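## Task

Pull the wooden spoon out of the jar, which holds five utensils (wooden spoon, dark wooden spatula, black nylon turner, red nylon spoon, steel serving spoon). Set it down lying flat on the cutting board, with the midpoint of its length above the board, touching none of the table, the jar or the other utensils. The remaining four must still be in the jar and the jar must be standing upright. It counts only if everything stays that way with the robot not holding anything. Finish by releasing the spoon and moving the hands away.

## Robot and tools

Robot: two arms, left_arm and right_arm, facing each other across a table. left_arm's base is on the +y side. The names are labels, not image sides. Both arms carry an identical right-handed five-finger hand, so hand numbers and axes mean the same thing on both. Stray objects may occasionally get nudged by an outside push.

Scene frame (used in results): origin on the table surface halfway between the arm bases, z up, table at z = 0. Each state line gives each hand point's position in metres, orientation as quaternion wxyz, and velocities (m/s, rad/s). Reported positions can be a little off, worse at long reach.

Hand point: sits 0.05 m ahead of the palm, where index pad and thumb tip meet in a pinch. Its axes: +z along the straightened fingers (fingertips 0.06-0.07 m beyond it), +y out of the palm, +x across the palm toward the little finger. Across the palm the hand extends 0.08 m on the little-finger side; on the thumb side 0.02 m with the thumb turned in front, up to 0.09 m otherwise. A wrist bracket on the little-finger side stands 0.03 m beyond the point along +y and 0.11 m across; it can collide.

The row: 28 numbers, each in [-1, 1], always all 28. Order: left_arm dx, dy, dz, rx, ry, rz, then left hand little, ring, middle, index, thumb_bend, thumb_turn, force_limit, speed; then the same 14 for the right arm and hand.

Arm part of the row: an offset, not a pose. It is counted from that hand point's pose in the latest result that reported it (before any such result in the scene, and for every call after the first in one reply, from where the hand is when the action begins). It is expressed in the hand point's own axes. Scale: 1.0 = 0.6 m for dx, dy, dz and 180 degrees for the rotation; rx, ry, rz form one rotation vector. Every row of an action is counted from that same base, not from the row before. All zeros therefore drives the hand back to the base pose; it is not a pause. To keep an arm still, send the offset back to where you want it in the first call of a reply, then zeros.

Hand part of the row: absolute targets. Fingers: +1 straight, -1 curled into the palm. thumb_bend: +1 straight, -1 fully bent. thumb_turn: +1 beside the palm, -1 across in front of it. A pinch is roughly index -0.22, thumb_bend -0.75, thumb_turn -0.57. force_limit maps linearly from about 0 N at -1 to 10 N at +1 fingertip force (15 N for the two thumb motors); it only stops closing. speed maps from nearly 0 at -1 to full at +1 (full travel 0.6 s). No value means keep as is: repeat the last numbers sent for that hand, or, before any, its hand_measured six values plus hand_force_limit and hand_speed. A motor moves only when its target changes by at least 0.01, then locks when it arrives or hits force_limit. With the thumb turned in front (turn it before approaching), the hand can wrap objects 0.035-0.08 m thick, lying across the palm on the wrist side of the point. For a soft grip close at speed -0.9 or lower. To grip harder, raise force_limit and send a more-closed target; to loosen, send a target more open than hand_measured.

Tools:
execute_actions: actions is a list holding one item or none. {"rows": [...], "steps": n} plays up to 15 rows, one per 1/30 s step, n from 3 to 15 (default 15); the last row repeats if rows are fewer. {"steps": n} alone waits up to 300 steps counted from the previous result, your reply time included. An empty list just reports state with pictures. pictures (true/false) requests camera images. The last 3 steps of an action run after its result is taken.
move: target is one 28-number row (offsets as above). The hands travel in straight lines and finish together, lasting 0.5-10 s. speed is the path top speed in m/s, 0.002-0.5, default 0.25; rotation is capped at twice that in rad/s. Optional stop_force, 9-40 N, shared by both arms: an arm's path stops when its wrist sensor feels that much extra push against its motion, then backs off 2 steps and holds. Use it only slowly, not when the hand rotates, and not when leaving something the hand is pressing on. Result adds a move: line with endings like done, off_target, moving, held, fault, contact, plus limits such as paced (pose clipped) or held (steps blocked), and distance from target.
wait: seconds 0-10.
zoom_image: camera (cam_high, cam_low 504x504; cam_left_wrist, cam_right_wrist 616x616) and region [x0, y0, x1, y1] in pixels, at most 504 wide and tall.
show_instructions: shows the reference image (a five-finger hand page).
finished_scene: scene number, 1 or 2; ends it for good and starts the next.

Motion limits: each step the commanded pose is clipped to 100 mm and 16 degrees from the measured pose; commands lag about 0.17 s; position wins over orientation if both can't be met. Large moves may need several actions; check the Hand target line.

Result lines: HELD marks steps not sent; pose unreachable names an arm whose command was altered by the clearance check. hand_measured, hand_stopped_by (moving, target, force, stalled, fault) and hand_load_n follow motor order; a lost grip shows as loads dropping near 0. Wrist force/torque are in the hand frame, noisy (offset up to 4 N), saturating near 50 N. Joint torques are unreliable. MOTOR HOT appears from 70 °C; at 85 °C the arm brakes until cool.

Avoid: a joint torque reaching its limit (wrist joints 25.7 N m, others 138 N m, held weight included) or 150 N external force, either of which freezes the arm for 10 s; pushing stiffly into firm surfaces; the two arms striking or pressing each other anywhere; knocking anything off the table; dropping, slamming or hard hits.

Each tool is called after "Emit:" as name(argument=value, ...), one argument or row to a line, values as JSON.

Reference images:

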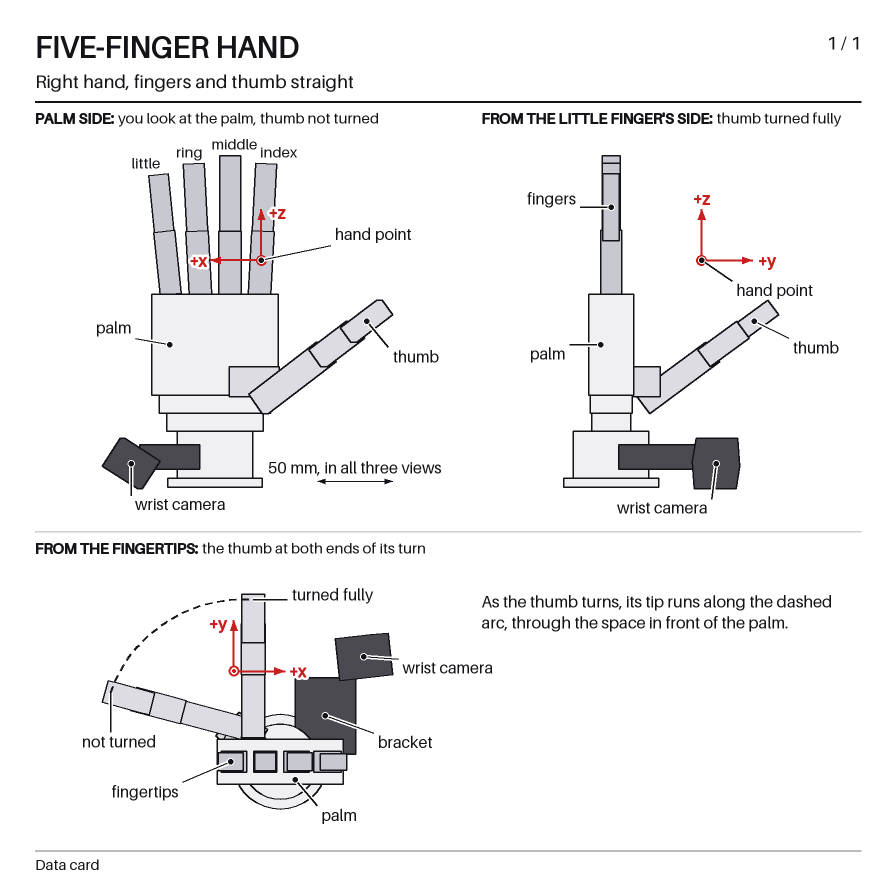

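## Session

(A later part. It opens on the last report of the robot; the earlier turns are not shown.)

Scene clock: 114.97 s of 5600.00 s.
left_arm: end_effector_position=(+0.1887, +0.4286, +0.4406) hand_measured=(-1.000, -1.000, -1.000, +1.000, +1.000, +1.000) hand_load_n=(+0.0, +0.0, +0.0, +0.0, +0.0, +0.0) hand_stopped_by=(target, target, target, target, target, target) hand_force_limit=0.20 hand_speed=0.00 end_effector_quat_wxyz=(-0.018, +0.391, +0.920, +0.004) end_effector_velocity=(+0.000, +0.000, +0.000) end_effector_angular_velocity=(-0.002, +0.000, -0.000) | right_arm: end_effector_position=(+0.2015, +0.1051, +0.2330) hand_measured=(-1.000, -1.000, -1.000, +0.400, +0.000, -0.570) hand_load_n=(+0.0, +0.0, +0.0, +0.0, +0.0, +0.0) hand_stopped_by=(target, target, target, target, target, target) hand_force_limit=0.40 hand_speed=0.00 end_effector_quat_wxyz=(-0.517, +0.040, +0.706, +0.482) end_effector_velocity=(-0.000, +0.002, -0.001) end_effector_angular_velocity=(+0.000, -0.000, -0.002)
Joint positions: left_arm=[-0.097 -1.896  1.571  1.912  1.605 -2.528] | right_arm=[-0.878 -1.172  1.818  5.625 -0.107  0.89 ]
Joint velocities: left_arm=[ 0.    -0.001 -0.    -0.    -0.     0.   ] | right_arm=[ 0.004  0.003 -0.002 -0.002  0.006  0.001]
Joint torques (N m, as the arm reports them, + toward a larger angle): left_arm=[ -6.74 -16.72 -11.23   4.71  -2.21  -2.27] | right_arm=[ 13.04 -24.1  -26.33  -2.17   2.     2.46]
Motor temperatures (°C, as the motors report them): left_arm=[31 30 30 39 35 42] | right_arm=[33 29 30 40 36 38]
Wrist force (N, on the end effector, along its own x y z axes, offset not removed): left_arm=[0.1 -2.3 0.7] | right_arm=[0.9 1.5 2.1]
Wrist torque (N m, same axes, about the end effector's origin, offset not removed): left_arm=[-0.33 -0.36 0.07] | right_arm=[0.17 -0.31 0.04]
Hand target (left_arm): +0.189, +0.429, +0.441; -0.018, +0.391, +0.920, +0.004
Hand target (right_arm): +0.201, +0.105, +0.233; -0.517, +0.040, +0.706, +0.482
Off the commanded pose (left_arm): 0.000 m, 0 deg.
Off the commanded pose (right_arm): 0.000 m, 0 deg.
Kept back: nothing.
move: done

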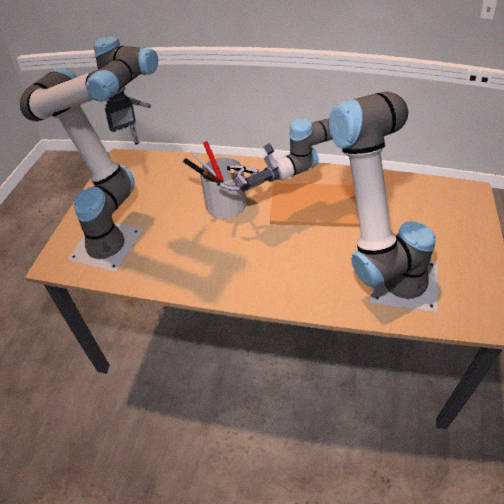

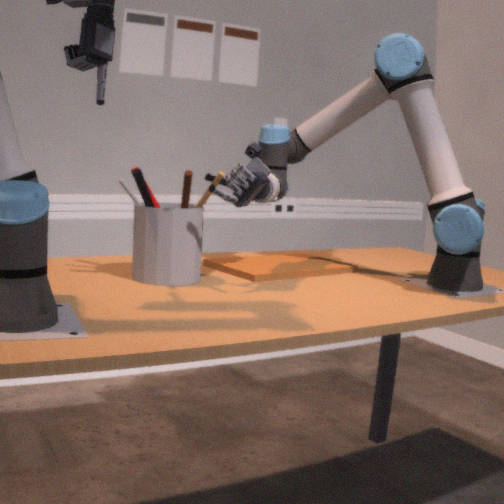

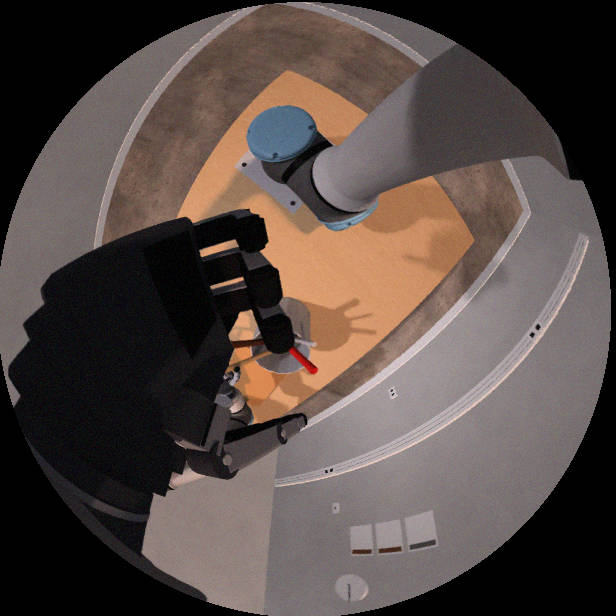

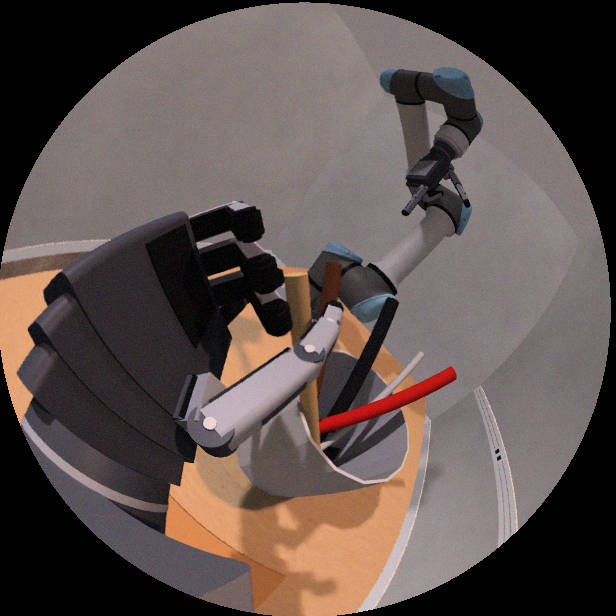

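Spoon is between them. Close.

Emit:
move(
  target=[0,0,0,0,0,0,-1,-1,-1,1,1,1,0.2,0, 0,0,0,0,0,0,-1,-1,-1,-0.7,-0.9,-0.57,0.4,-0.5],
)

Emit:
zoom_image(
  camera="cam_high",
  region=[170,130,310,240],
)

Scene clock: 116.43 s of 5600.00 s.
left_arm: end_effector_position=(+0.1887, +0.4286, +0.4406) hand_measured=(-1.000, -1.000, -1.000, +1.000, +1.000, +1.000) hand_load_n=(+0.0, +0.0, +0.0, +0.0, +0.0, +0.0) hand_stopped_by=(target, target, target, target, target, target) hand_force_limit=0.20 hand_speed=0.00 end_effector_quat_wxyz=(-0.018, +0.391, +0.920, +0.004) end_effector_velocity=(+0.000, -0.000, -0.000) end_effector_angular_velocity=(+0.002, -0.000, -0.001) | right_arm: end_effector_position=(+0.2015, +0.1051, +0.2330) hand_measured=(-1.000, -1.000, -1.000, -0.288, -0.472, -0.570) hand_load_n=(+0.0, +0.0, +0.0, +10.5, +9.5, +0.0) hand_stopped_by=(target, target, target, force, force, target) hand_force_limit=0.40 hand_speed=-0.50 end_effector_quat_wxyz=(-0.517, +0.040, +0.706, +0.482) end_effector_velocity=(-0.000, -0.000, +0.000) end_effector_angular_velocity=(+0.001, -0.001, +0.001)
Joint positions: left_arm=[-0.097 -1.896  1.571  1.912  1.605 -2.528] | right_arm=[-0.878 -1.172  1.818  5.625 -0.107  0.89 ]
Joint velocities: left_arm=[-0.     0.001  0.     0.001 -0.     0.   ] | right_arm=[ 0.    -0.     0.     0.    -0.001 -0.002]
Joint torques (N m, as the arm reports them, + toward a larger angle): left_arm=[ -6.98 -17.29 -11.43   4.68  -2.19  -2.22] | right_arm=[-13.55 -41.56  -8.39   2.95  -1.75  -2.34]
Motor temperatures (°C, as the motors report them): left_arm=[31 30 30 39 35 42] | right_arm=[33 29 30 40 36 38]
Wrist force (N, on the end effector, along its own x y z axes, offset not removed): left_arm=[1.1 -0.4 0.5] | right_arm=[1.8 4.2 3.2]
Wrist torque (N m, same axes, about the end effector's origin, offset not removed): left_arm=[-0.06 -0.42 0.19] | right_arm=[0.58 -0.49 0.17]
Hand target (left_arm): +0.189, +0.429, +0.441; -0.018, +0.391, +0.920, +0.004
Hand target (right_arm): +0.202, +0.105, +0.233; -0.517, +0.040, +0.706, +0.482
Off the commanded pose (left_arm): 0.000 m, 0 deg.
Off the commanded pose (right_arm): 0.000 m, 0 deg.
Kept back: nothing.
move: done

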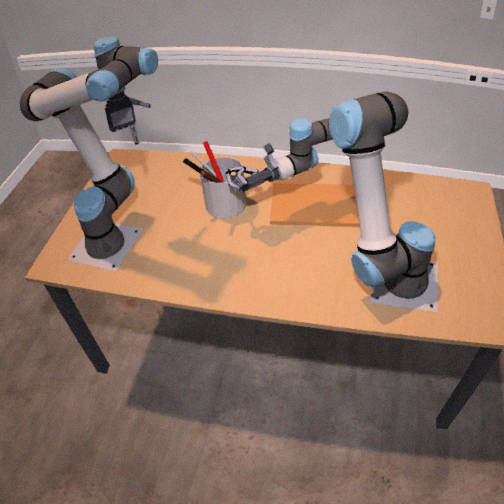

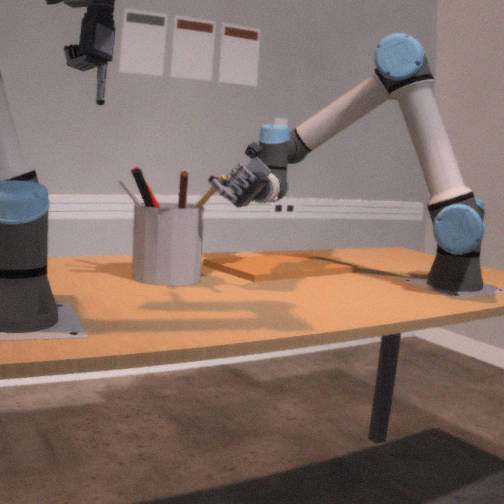

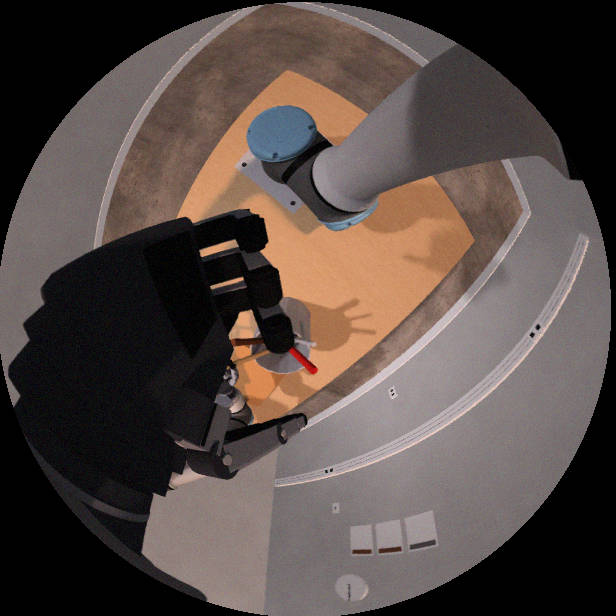

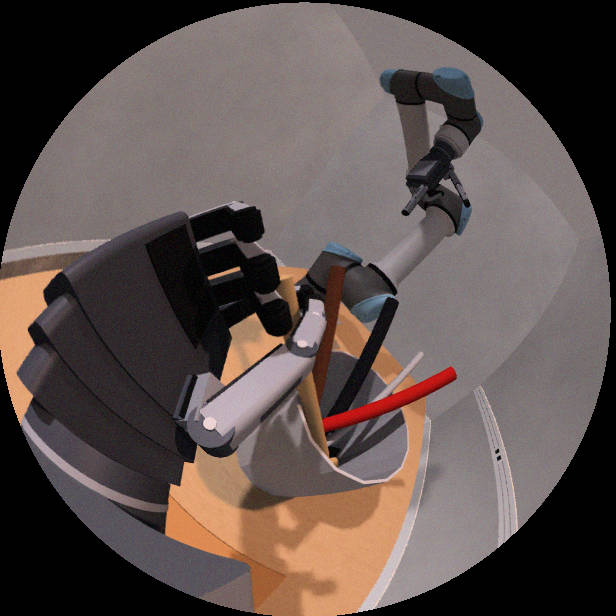

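Region (170, 130, 310, 240) of cam_high's 504x504 image, scaled by 3.600, with more detail than that image has; it fills the top 396 rows of this view, and the rest is white.

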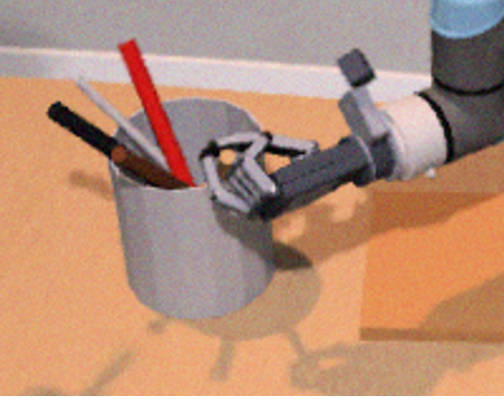

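Emit:
move(
  target=[0,0,0,0,0,0,-1,-1,-1,1,1,1,0.2,0, 0.13,0.09,-0.03,0,0,0,-1,-1,-1,-0.7,-0.9,-0.57,0.4,-0.5],
  speed=0.04,
)

Scene clock: 119.50 s of 5600.00 s.
left_arm: end_effector_position=(+0.1887, +0.4286, +0.4406) hand_measured=(-1.000, -1.000, -1.000, +1.000, +1.000, +1.000) hand_load_n=(+0.0, +0.0, +0.0, +0.0, +0.0, +0.0) hand_stopped_by=(target, target, target, target, target, target) hand_force_limit=0.20 hand_speed=0.00 end_effector_quat_wxyz=(-0.018, +0.391, +0.920, +0.004) end_effector_velocity=(-0.000, +0.000, +0.000) end_effector_angular_velocity=(-0.001, +0.001, -0.000) | right_arm: end_effector_position=(+0.2078, +0.0865, +0.3271) hand_measured=(-1.000, -1.000, -1.000, -0.288, -0.472, -0.570) hand_load_n=(+0.0, +0.0, +0.0, +10.5, +9.5, +0.0) hand_stopped_by=(target, target, target, force, force, target) hand_force_limit=0.40 hand_speed=-0.50 end_effector_quat_wxyz=(-0.517, +0.040, +0.707, +0.482) end_effector_velocity=(+0.000, -0.001, +0.002) end_effector_angular_velocity=(+0.002, +0.001, +0.001)
Joint positions: left_arm=[-0.097 -1.896  1.571  1.912  1.605 -2.528] | right_arm=[-0.917 -1.311  1.733  5.848 -0.147  0.889]
Joint velocities: left_arm=[-0.    -0.001  0.     0.001  0.    -0.   ] | right_arm=[-0.001  0.001 -0.006  0.019 -0.003 -0.014]
Joint torques (N m, as the arm reports them, + toward a larger angle): left_arm=[ -7.39 -17.19 -11.83   4.63  -2.11  -2.29] | right_arm=[-12.85 -36.13 -30.65   2.74  -1.36  -2.51]
Motor temperatures (°C, as the motors report them): left_arm=[31 30 30 39 35 42] | right_arm=[33 29 30 40 36 38]
Wrist force (N, on the end effector, along its own x y z axes, offset not removed): left_arm=[1.0 -0.8 1.5] | right_arm=[1.7 3.0 2.3]
Wrist torque (N m, same axes, about the end effector's origin, offset not removed): left_arm=[-0.11 -0.46 0.15] | right_arm=[0.45 -0.48 0.11]
Hand target (left_arm): +0.189, +0.429, +0.441; -0.018, +0.391, +0.920, +0.004
Hand target (right_arm): +0.208, +0.086, +0.327; -0.517, +0.040, +0.707, +0.482
Off the commanded pose (left_arm): 0.000 m, 0 deg.
Off the commanded pose (right_arm): 0.000 m, 0 deg.
Kept back: nothing.
move: done

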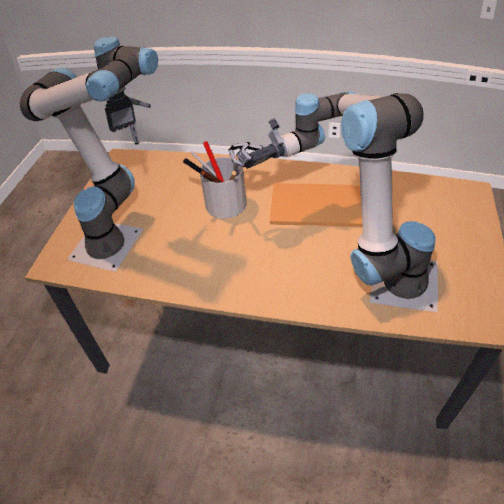

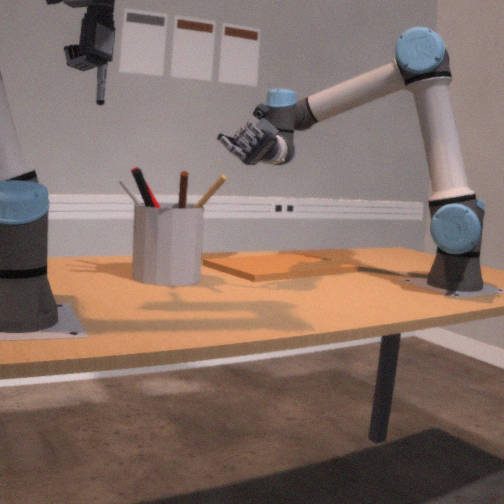

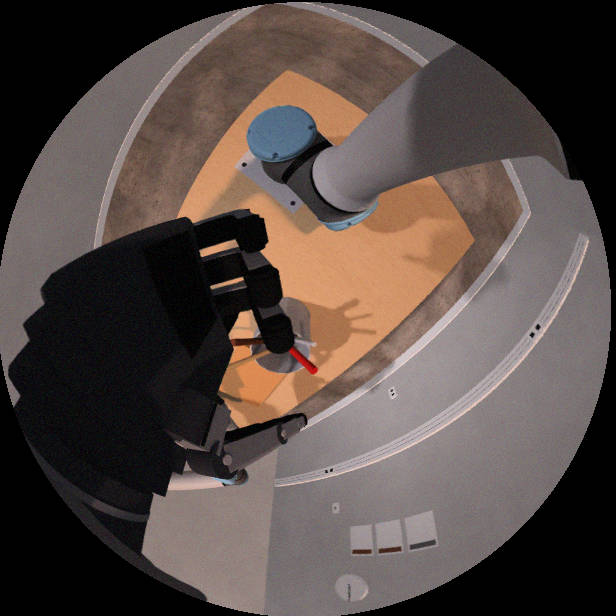

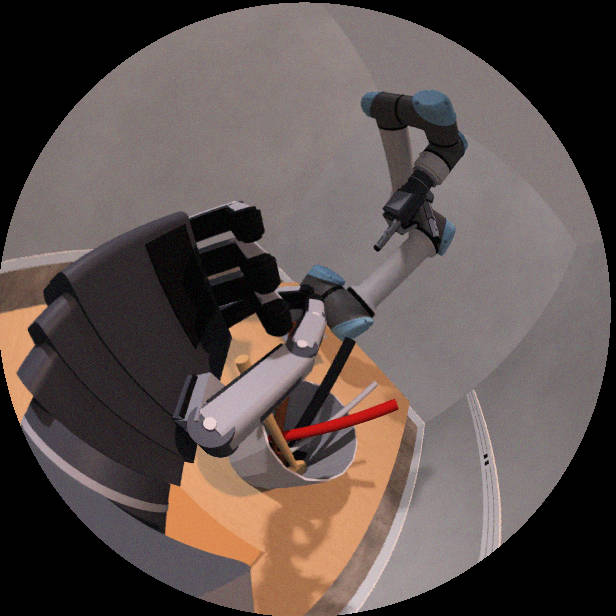

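Emit:
move(
  target=[0,0,0,0,0,0,-1,-1,-1,1,1,1,0.2,0, -0.10,-0.09,-0.03,0,0,0,-1,-1,-1,0.4,0,-0.57,0.4,0],
  speed=0.06,
)

Emit:
zoom_image(
  camera="cam_right_wrist",
  region=[220,220,420,400],
)

Emit:
zoom_image(
  camera="cam_high",
  region=[170,130,310,240],
)

Scene clock: 121.60 s of 5600.00 s.
left_arm: end_effector_position=(+0.1887, +0.4286, +0.4406) hand_measured=(-1.000, -1.000, -1.000, +1.000, +1.000, +1.000) hand_load_n=(+0.0, +0.0, +0.0, +0.0, +0.0, +0.0) hand_stopped_by=(target, target, target, target, target, target) hand_force_limit=0.20 hand_speed=0.00 end_effector_quat_wxyz=(-0.018, +0.391, +0.920, +0.004) end_effector_velocity=(-0.000, -0.000, -0.000) end_effector_angular_velocity=(+0.002, -0.000, +0.000) | right_arm: end_effector_position=(+0.2181, +0.0713, +0.2469) hand_measured=(-1.000, -1.000, -1.000, +0.400, +0.000, -0.570) hand_load_n=(+0.0, +0.0, +0.0, +0.0, +0.0, +0.0) hand_stopped_by=(target, target, target, target, target, target) hand_force_limit=0.40 hand_speed=0.00 end_effector_quat_wxyz=(-0.517, +0.040, +0.706, +0.482) end_effector_velocity=(+0.001, -0.000, -0.003) end_effector_angular_velocity=(-0.003, -0.001, -0.000)
Joint positions: left_arm=[-0.097 -1.896  1.571  1.912  1.605 -2.528] | right_arm=[-0.957 -1.224  1.85   5.649 -0.186  0.884]
Joint velocities: left_arm=[ 0.     0.002 -0.     0.     0.     0.   ] | right_arm=[-0.001  0.     0.007 -0.022 -0.001  0.016]
Joint torques (N m, as the arm reports them, + toward a larger angle): left_arm=[ -6.67 -16.53 -11.7    4.66  -2.1   -2.29] | right_arm=[-12.66 -22.65  -8.95  -2.15  -1.57   2.15]
Motor temperatures (°C, as the motors report them): left_arm=[31 30 30 39 35 42] | right_arm=[33 29 30 40 36 38]
Wrist force (N, on the end effector, along its own x y z axes, offset not removed): left_arm=[1.0 -2.0 0.3] | right_arm=[1.5 0.7 3.1]
Wrist torque (N m, same axes, about the end effector's origin, offset not removed): left_arm=[-0.28 -0.42 0.04] | right_arm=[0.06 -0.39 0.08]
Hand target (left_arm): +0.189, +0.429, +0.441; -0.018, +0.391, +0.920, +0.004
Hand target (right_arm): +0.218, +0.071, +0.247; -0.517, +0.040, +0.707, +0.482
Off the commanded pose (left_arm): 0.000 m, 0 deg.
Off the commanded pose (right_arm): 0.000 m, 0 deg.
Kept back: nothing.
move: done

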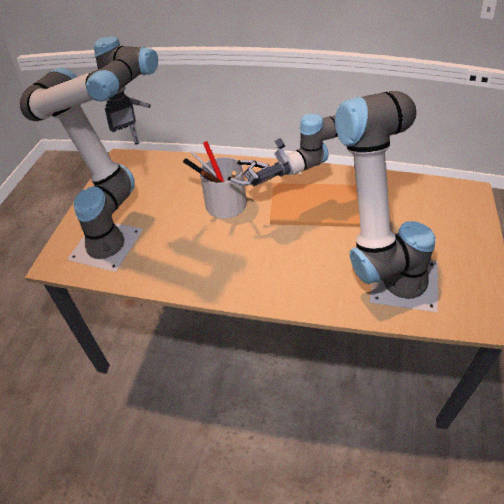

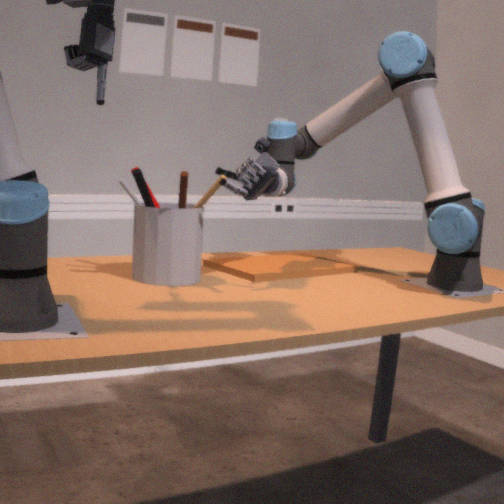

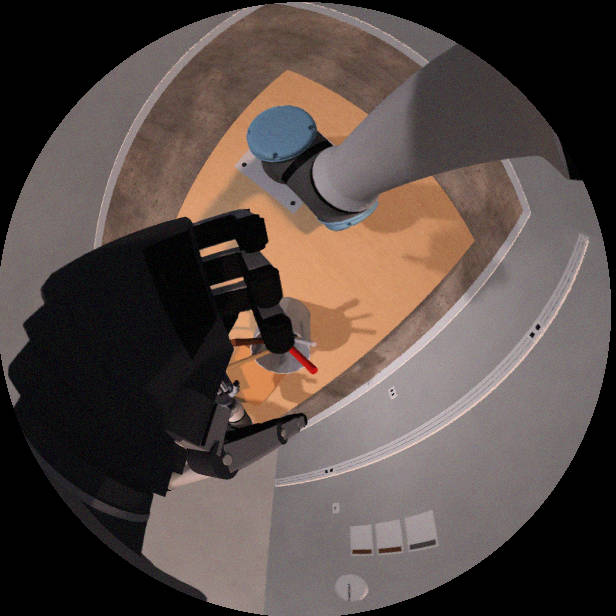

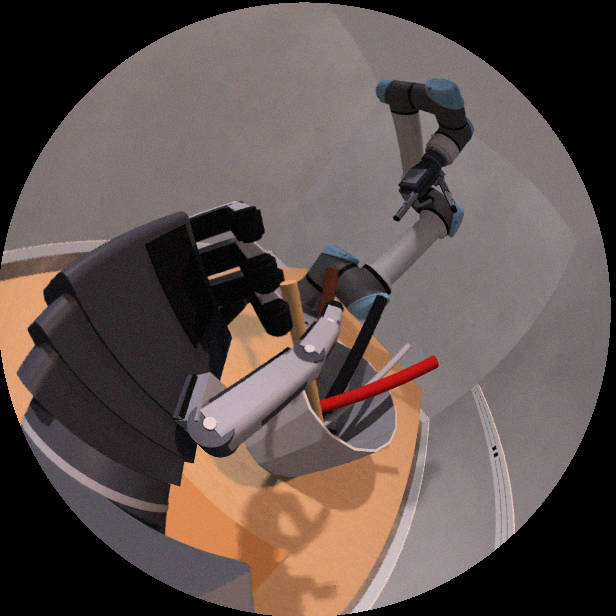

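Region (220, 220, 420, 400) of cam_right_wrist's 616x616 image, scaled by 2.520, with more detail than that image has; it fills the top 454 rows of this view, and the rest is white.

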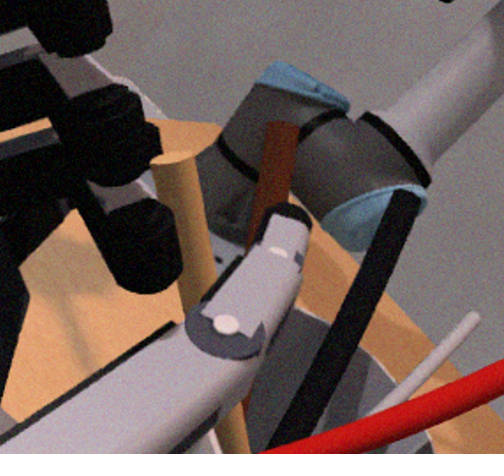

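Region (170, 130, 310, 240) of cam_high's 504x504 image, scaled by 3.600, with more detail than that image has; it fills the top 396 rows of this view, and the rest is white.

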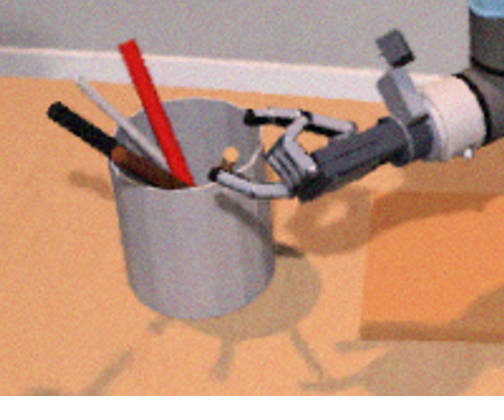

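Emit:
move(
  target=[0,0,0,0,0,0,-1,-1,-1,1,1,1,0.2,0, -0.03,-0.008,0.025,0,0,0,-1,-1,-1,0.4,0,-0.57,0.4,0],
  speed=0.02,
)

Emit:
move(
  target=[0,0,0,0,0,0,-1,-1,-1,1,1,1,0.2,0, 0,0,0,0,0,0,-1,-1,-1,-0.7,-0.9,-0.57,0.4,-0.6],
)

Emit:
zoom_image(
  camera="cam_high",
  region=[170,130,310,240],
)

Emit:
zoom_image(
  camera="cam_right_wrist",
  region=[220,220,420,400],
)

Scene clock: 123.33 s of 5600.00 s.
left_arm: end_effector_position=(+0.1887, +0.4286, +0.4406) hand_measured=(-1.000, -1.000, -1.000, +1.000, +1.000, +1.000) hand_load_n=(+0.0, +0.0, +0.0, +0.0, +0.0, +0.0) hand_stopped_by=(target, target, target, target, target, target) hand_force_limit=0.20 hand_speed=0.00 end_effector_quat_wxyz=(-0.018, +0.391, +0.920, +0.004) end_effector_velocity=(+0.001, +0.000, +0.000) end_effector_angular_velocity=(-0.001, -0.002, +0.001) | right_arm: end_effector_position=(+0.2134, +0.0873, +0.2303) hand_measured=(-1.000, -1.000, -1.000, +0.400, +0.000, -0.570) hand_load_n=(+0.0, +0.0, +0.0, +0.0, +0.0, +0.0) hand_stopped_by=(target, target, target, target, target, target) hand_force_limit=0.40 hand_speed=0.00 end_effector_quat_wxyz=(-0.517, +0.040, +0.706, +0.482) end_effector_velocity=(-0.000, +0.002, -0.002) end_effector_angular_velocity=(-0.001, +0.000, +0.000)
Joint positions: left_arm=[-0.097 -1.896  1.571  1.912  1.605 -2.528] | right_arm=[-0.923 -1.181  1.84   5.616 -0.152  0.885]
Joint velocities: left_arm=[ 0.001 -0.    -0.    -0.    -0.002  0.   ] | right_arm=[ 0.004  0.006 -0.002 -0.004  0.004  0.001]
Joint torques (N m, as the arm reports them, + toward a larger angle): left_arm=[ -7.01 -16.93 -11.63   4.65  -2.17  -2.23] | right_arm=[ 13.86 -22.62 -27.19  -2.15   1.61  -0.24]
Motor temperatures (°C, as the motors report them): left_arm=[31 30 30 39 35 42] | right_arm=[33 29 30 40 36 38]
Wrist force (N, on the end effector, along its own x y z axes, offset not removed): left_arm=[0.0 0.2 1.4] | right_arm=[-0.2 1.4 2.0]
Wrist torque (N m, same axes, about the end effector's origin, offset not removed): left_arm=[0.03 -0.28 0.09] | right_arm=[0.23 -0.12 -0.09]
Hand target (left_arm): +0.189, +0.429, +0.441; -0.018, +0.391, +0.920, +0.004
Hand target (right_arm): +0.213, +0.088, +0.230; -0.517, +0.040, +0.706, +0.482
Off the commanded pose (left_arm): 0.000 m, 0 deg.
Off the commanded pose (right_arm): 0.000 m, 0 deg.
Kept back: nothing.
move: done

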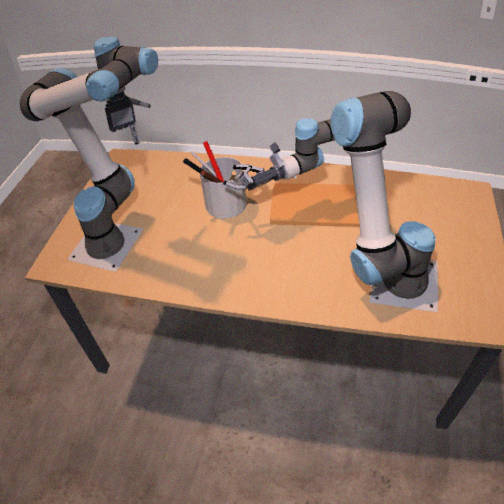

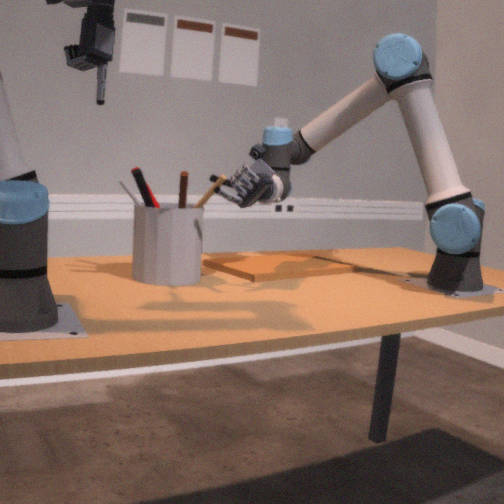

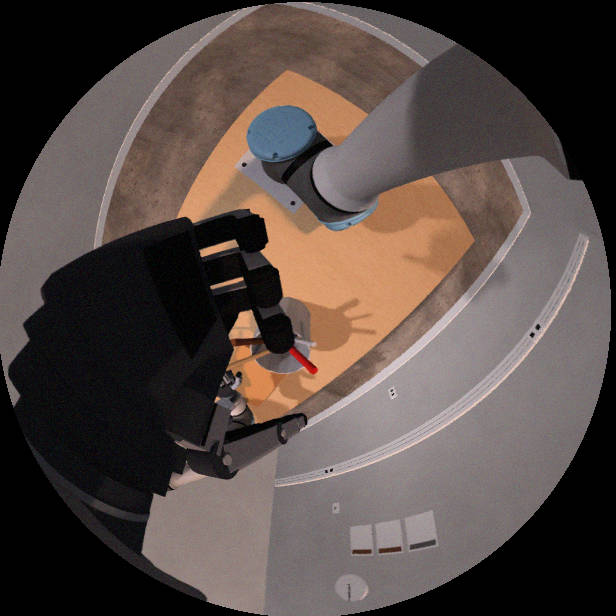

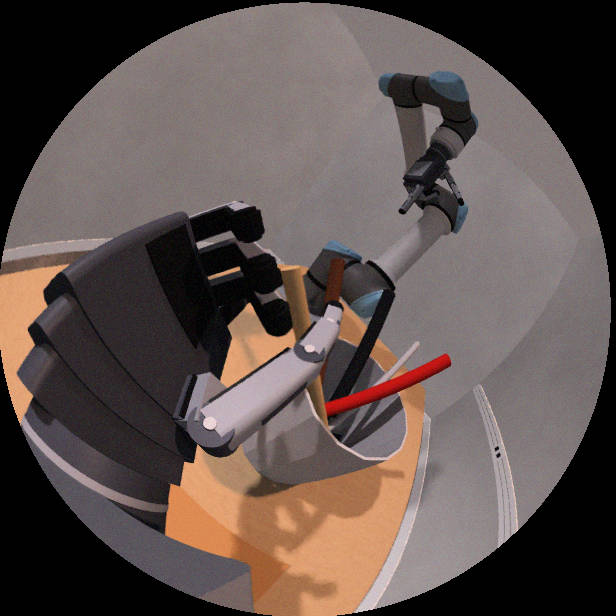

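Scene clock: 124.77 s of 5600.00 s.
left_arm: end_effector_position=(+0.1887, +0.4286, +0.4406) hand_measured=(-1.000, -1.000, -1.000, +1.000, +1.000, +1.000) hand_load_n=(+0.0, +0.0, +0.0, +0.0, +0.0, +0.0) hand_stopped_by=(target, target, target, target, target, target) hand_force_limit=0.20 hand_speed=0.00 end_effector_quat_wxyz=(-0.018, +0.391, +0.920, +0.004) end_effector_velocity=(+0.000, +0.000, +0.000) end_effector_angular_velocity=(-0.000, -0.000, +0.001) | right_arm: end_effector_position=(+0.2134, +0.0873, +0.2303) hand_measured=(-1.000, -1.000, -1.000, -0.194, -0.458, -0.570) hand_load_n=(+0.0, +0.0, +0.0, +8.0, +9.0, -3.5) hand_stopped_by=(target, target, target, force, force, target) hand_force_limit=0.40 hand_speed=-0.60 end_effector_quat_wxyz=(-0.517, +0.040, +0.706, +0.482) end_effector_velocity=(+0.000, -0.000, -0.000) end_effector_angular_velocity=(-0.001, +0.001, -0.000)
Joint positions: left_arm=[-0.097 -1.896  1.571  1.912  1.605 -2.528] | right_arm=[-0.923 -1.181  1.84   5.616 -0.152  0.885]
Joint velocities: left_arm=[ 0.001 -0.    -0.     0.    -0.    -0.   ] | right_arm=[-0.001  0.    -0.    -0.    -0.     0.002]
Joint torques (N m, as the arm reports them, + toward a larger angle): left_arm=[ -7.03 -17.18 -11.26   4.65  -2.14  -2.31] | right_arm=[-14.22 -35.48  -6.94   3.22  -1.65   1.17]
Motor temperatures (°C, as the motors report them): left_arm=[31 30 30 39 35 42] | right_arm=[33 29 30 40 36 38]
Wrist force (N, on the end effector, along its own x y z axes, offset not removed): left_arm=[-1.2 -0.5 1.3] | right_arm=[4.3 5.0 1.3]
Wrist torque (N m, same axes, about the end effector's origin, offset not removed): left_arm=[-0.11 -0.14 0.02] | right_arm=[0.53 -0.67 0.09]
Hand target (left_arm): +0.189, +0.429, +0.441; -0.018, +0.391, +0.920, +0.004
Hand target (right_arm): +0.213, +0.087, +0.230; -0.517, +0.040, +0.706, +0.482
Off the commanded pose (left_arm): 0.000 m, 0 deg.
Off the commanded pose (right_arm): 0.000 m, 0 deg.
Kept back: nothing.
move: done

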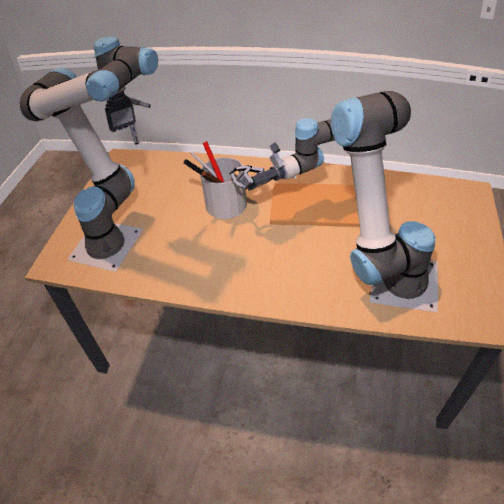

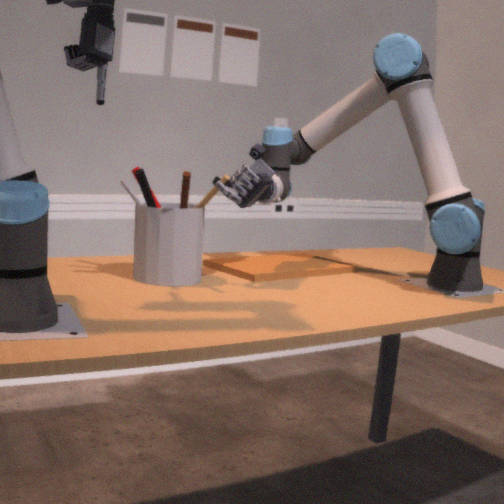

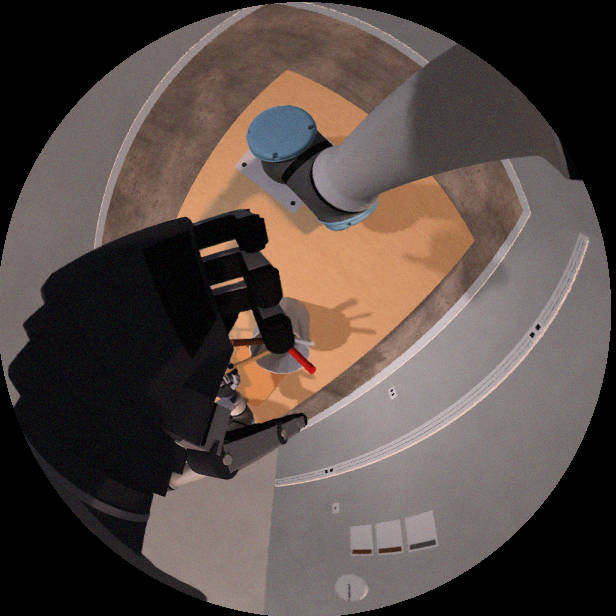

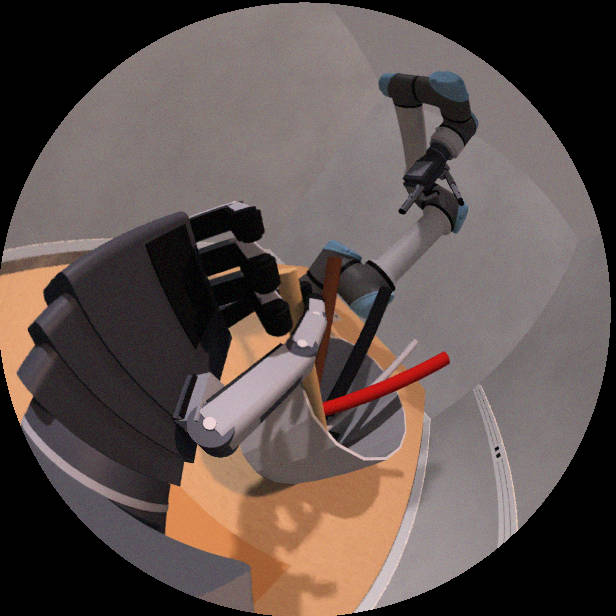

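Region (170, 130, 310, 240) of cam_high's 504x504 image, scaled by 3.600, with more detail than that image has; it fills the top 396 rows of this view, and the rest is white.

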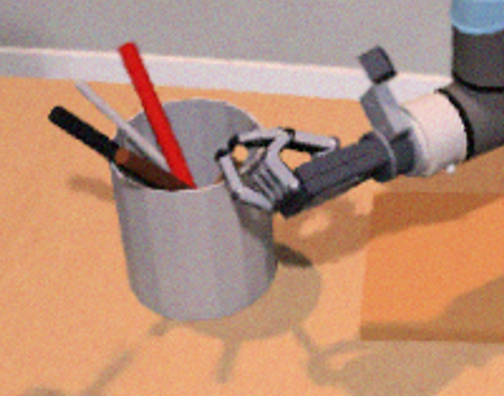

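Region (220, 220, 420, 400) of cam_right_wrist's 616x616 image, scaled by 2.520, with more detail than that image has; it fills the top 454 rows of this view, and the rest is white.

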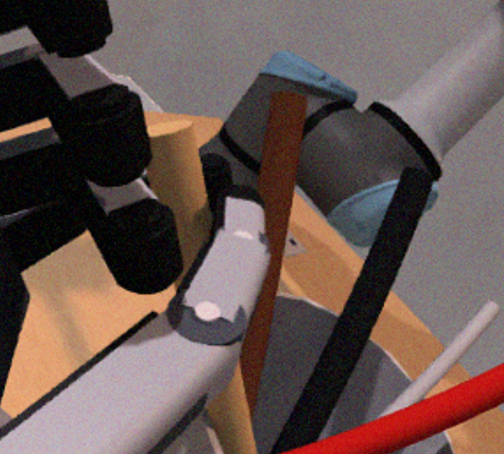

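Emit:
move(
  target=[0,0,0,0,0,0,-1,-1,-1,1,1,1,0.2,0, 0.07,0.045,-0.015,0,0,0,-1,-1,-1,-0.8,-1,-0.57,0.8,-0.6],
  speed=0.02,
)

Scene clock: 127.87 s of 5600.00 s.
left_arm: end_effector_position=(+0.1887, +0.4286, +0.4406) hand_measured=(-1.000, -1.000, -1.000, +1.000, +1.000, +1.000) hand_load_n=(+0.0, +0.0, +0.0, +0.0, +0.0, +0.0) hand_stopped_by=(target, target, target, target, target, target) hand_force_limit=0.20 hand_speed=0.00 end_effector_quat_wxyz=(-0.018, +0.391, +0.920, +0.004) end_effector_velocity=(-0.000, -0.000, -0.000) end_effector_angular_velocity=(-0.002, +0.000, +0.001) | right_arm: end_effector_position=(+0.2151, +0.0767, +0.2795) hand_measured=(-1.000, -1.000, -1.000, -0.274, -0.538, -0.570) hand_load_n=(+0.0, +0.0, +0.0, +11.0, +12.5, -1.0) hand_stopped_by=(target, target, target, force, force, target) hand_force_limit=0.80 hand_speed=-0.60 end_effector_quat_wxyz=(-0.517, +0.040, +0.706, +0.482) end_effector_velocity=(+0.000, -0.001, +0.003) end_effector_angular_velocity=(+0.001, +0.000, -0.000)
Joint positions: left_arm=[-0.097 -1.896  1.571  1.912  1.605 -2.528] | right_arm=[-0.944 -1.263  1.807  5.731 -0.173  0.885]
Joint velocities: left_arm=[ 0.    -0.     0.    -0.002  0.    -0.001] | right_arm=[-0.001 -0.003 -0.003  0.01  -0.001 -0.004]
Joint torques (N m, as the arm reports them, + toward a larger angle): left_arm=[ -7.51 -16.94 -11.96   4.67  -2.19  -2.2 ] | right_arm=[-13.2  -36.3  -27.72   2.59  -1.79  -2.44]
Motor temperatures (°C, as the motors report them): left_arm=[31 30 30 39 35 42] | right_arm=[33 29 30 40 36 38]
Wrist force (N, on the end effector, along its own x y z axes, offset not removed): left_arm=[-0.2 -1.3 0.4] | right_arm=[1.3 1.2 2.2]
Wrist torque (N m, same axes, about the end effector's origin, offset not removed): left_arm=[-0.14 -0.26 0.05] | right_arm=[0.17 -0.42 0.02]
Hand target (left_arm): +0.189, +0.429, +0.441; -0.018, +0.391, +0.920, +0.004
Hand target (right_arm): +0.215, +0.077, +0.280; -0.517, +0.040, +0.706, +0.482
Off the commanded pose (left_arm): 0.000 m, 0 deg.
Off the commanded pose (right_arm): 0.000 m, 0 deg.
Kept back: nothing.
move: done

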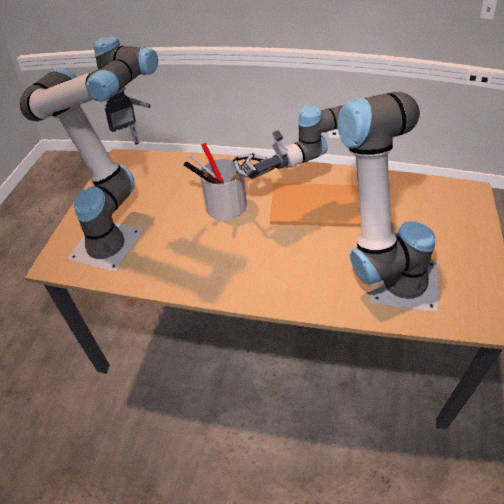

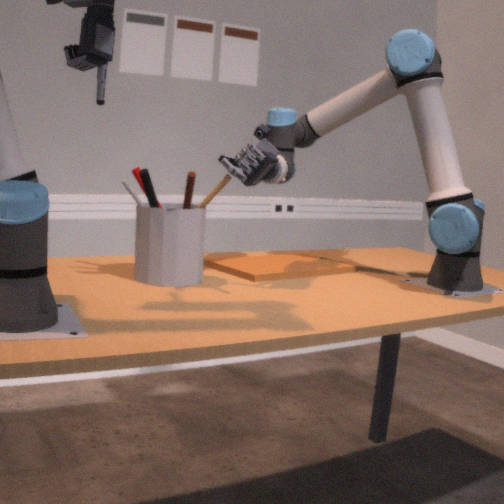

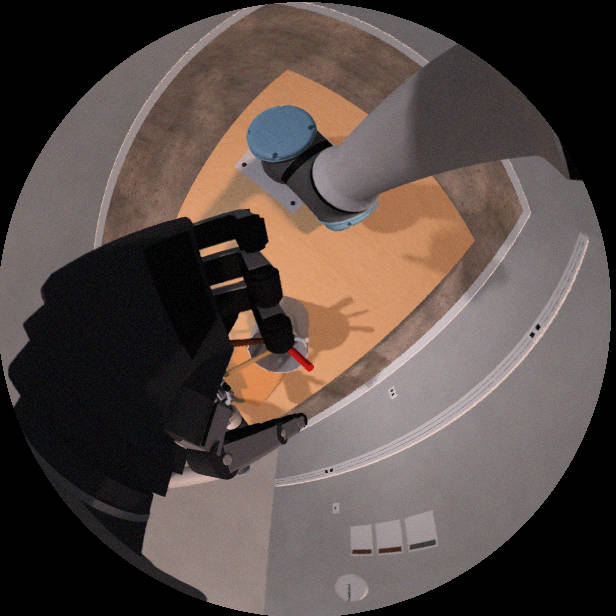

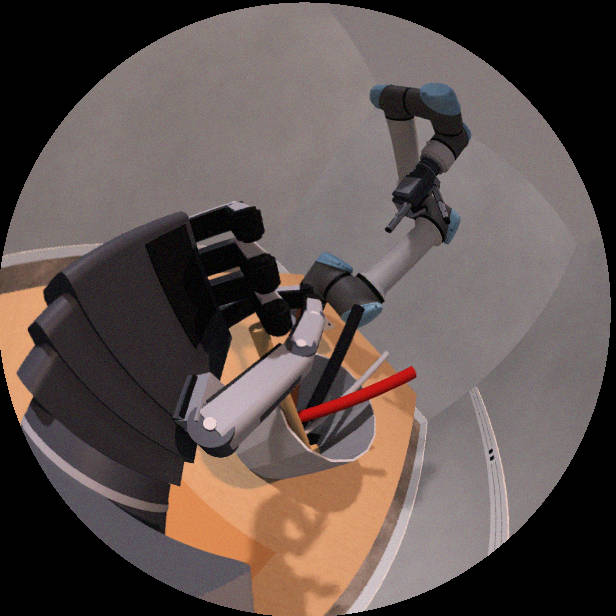

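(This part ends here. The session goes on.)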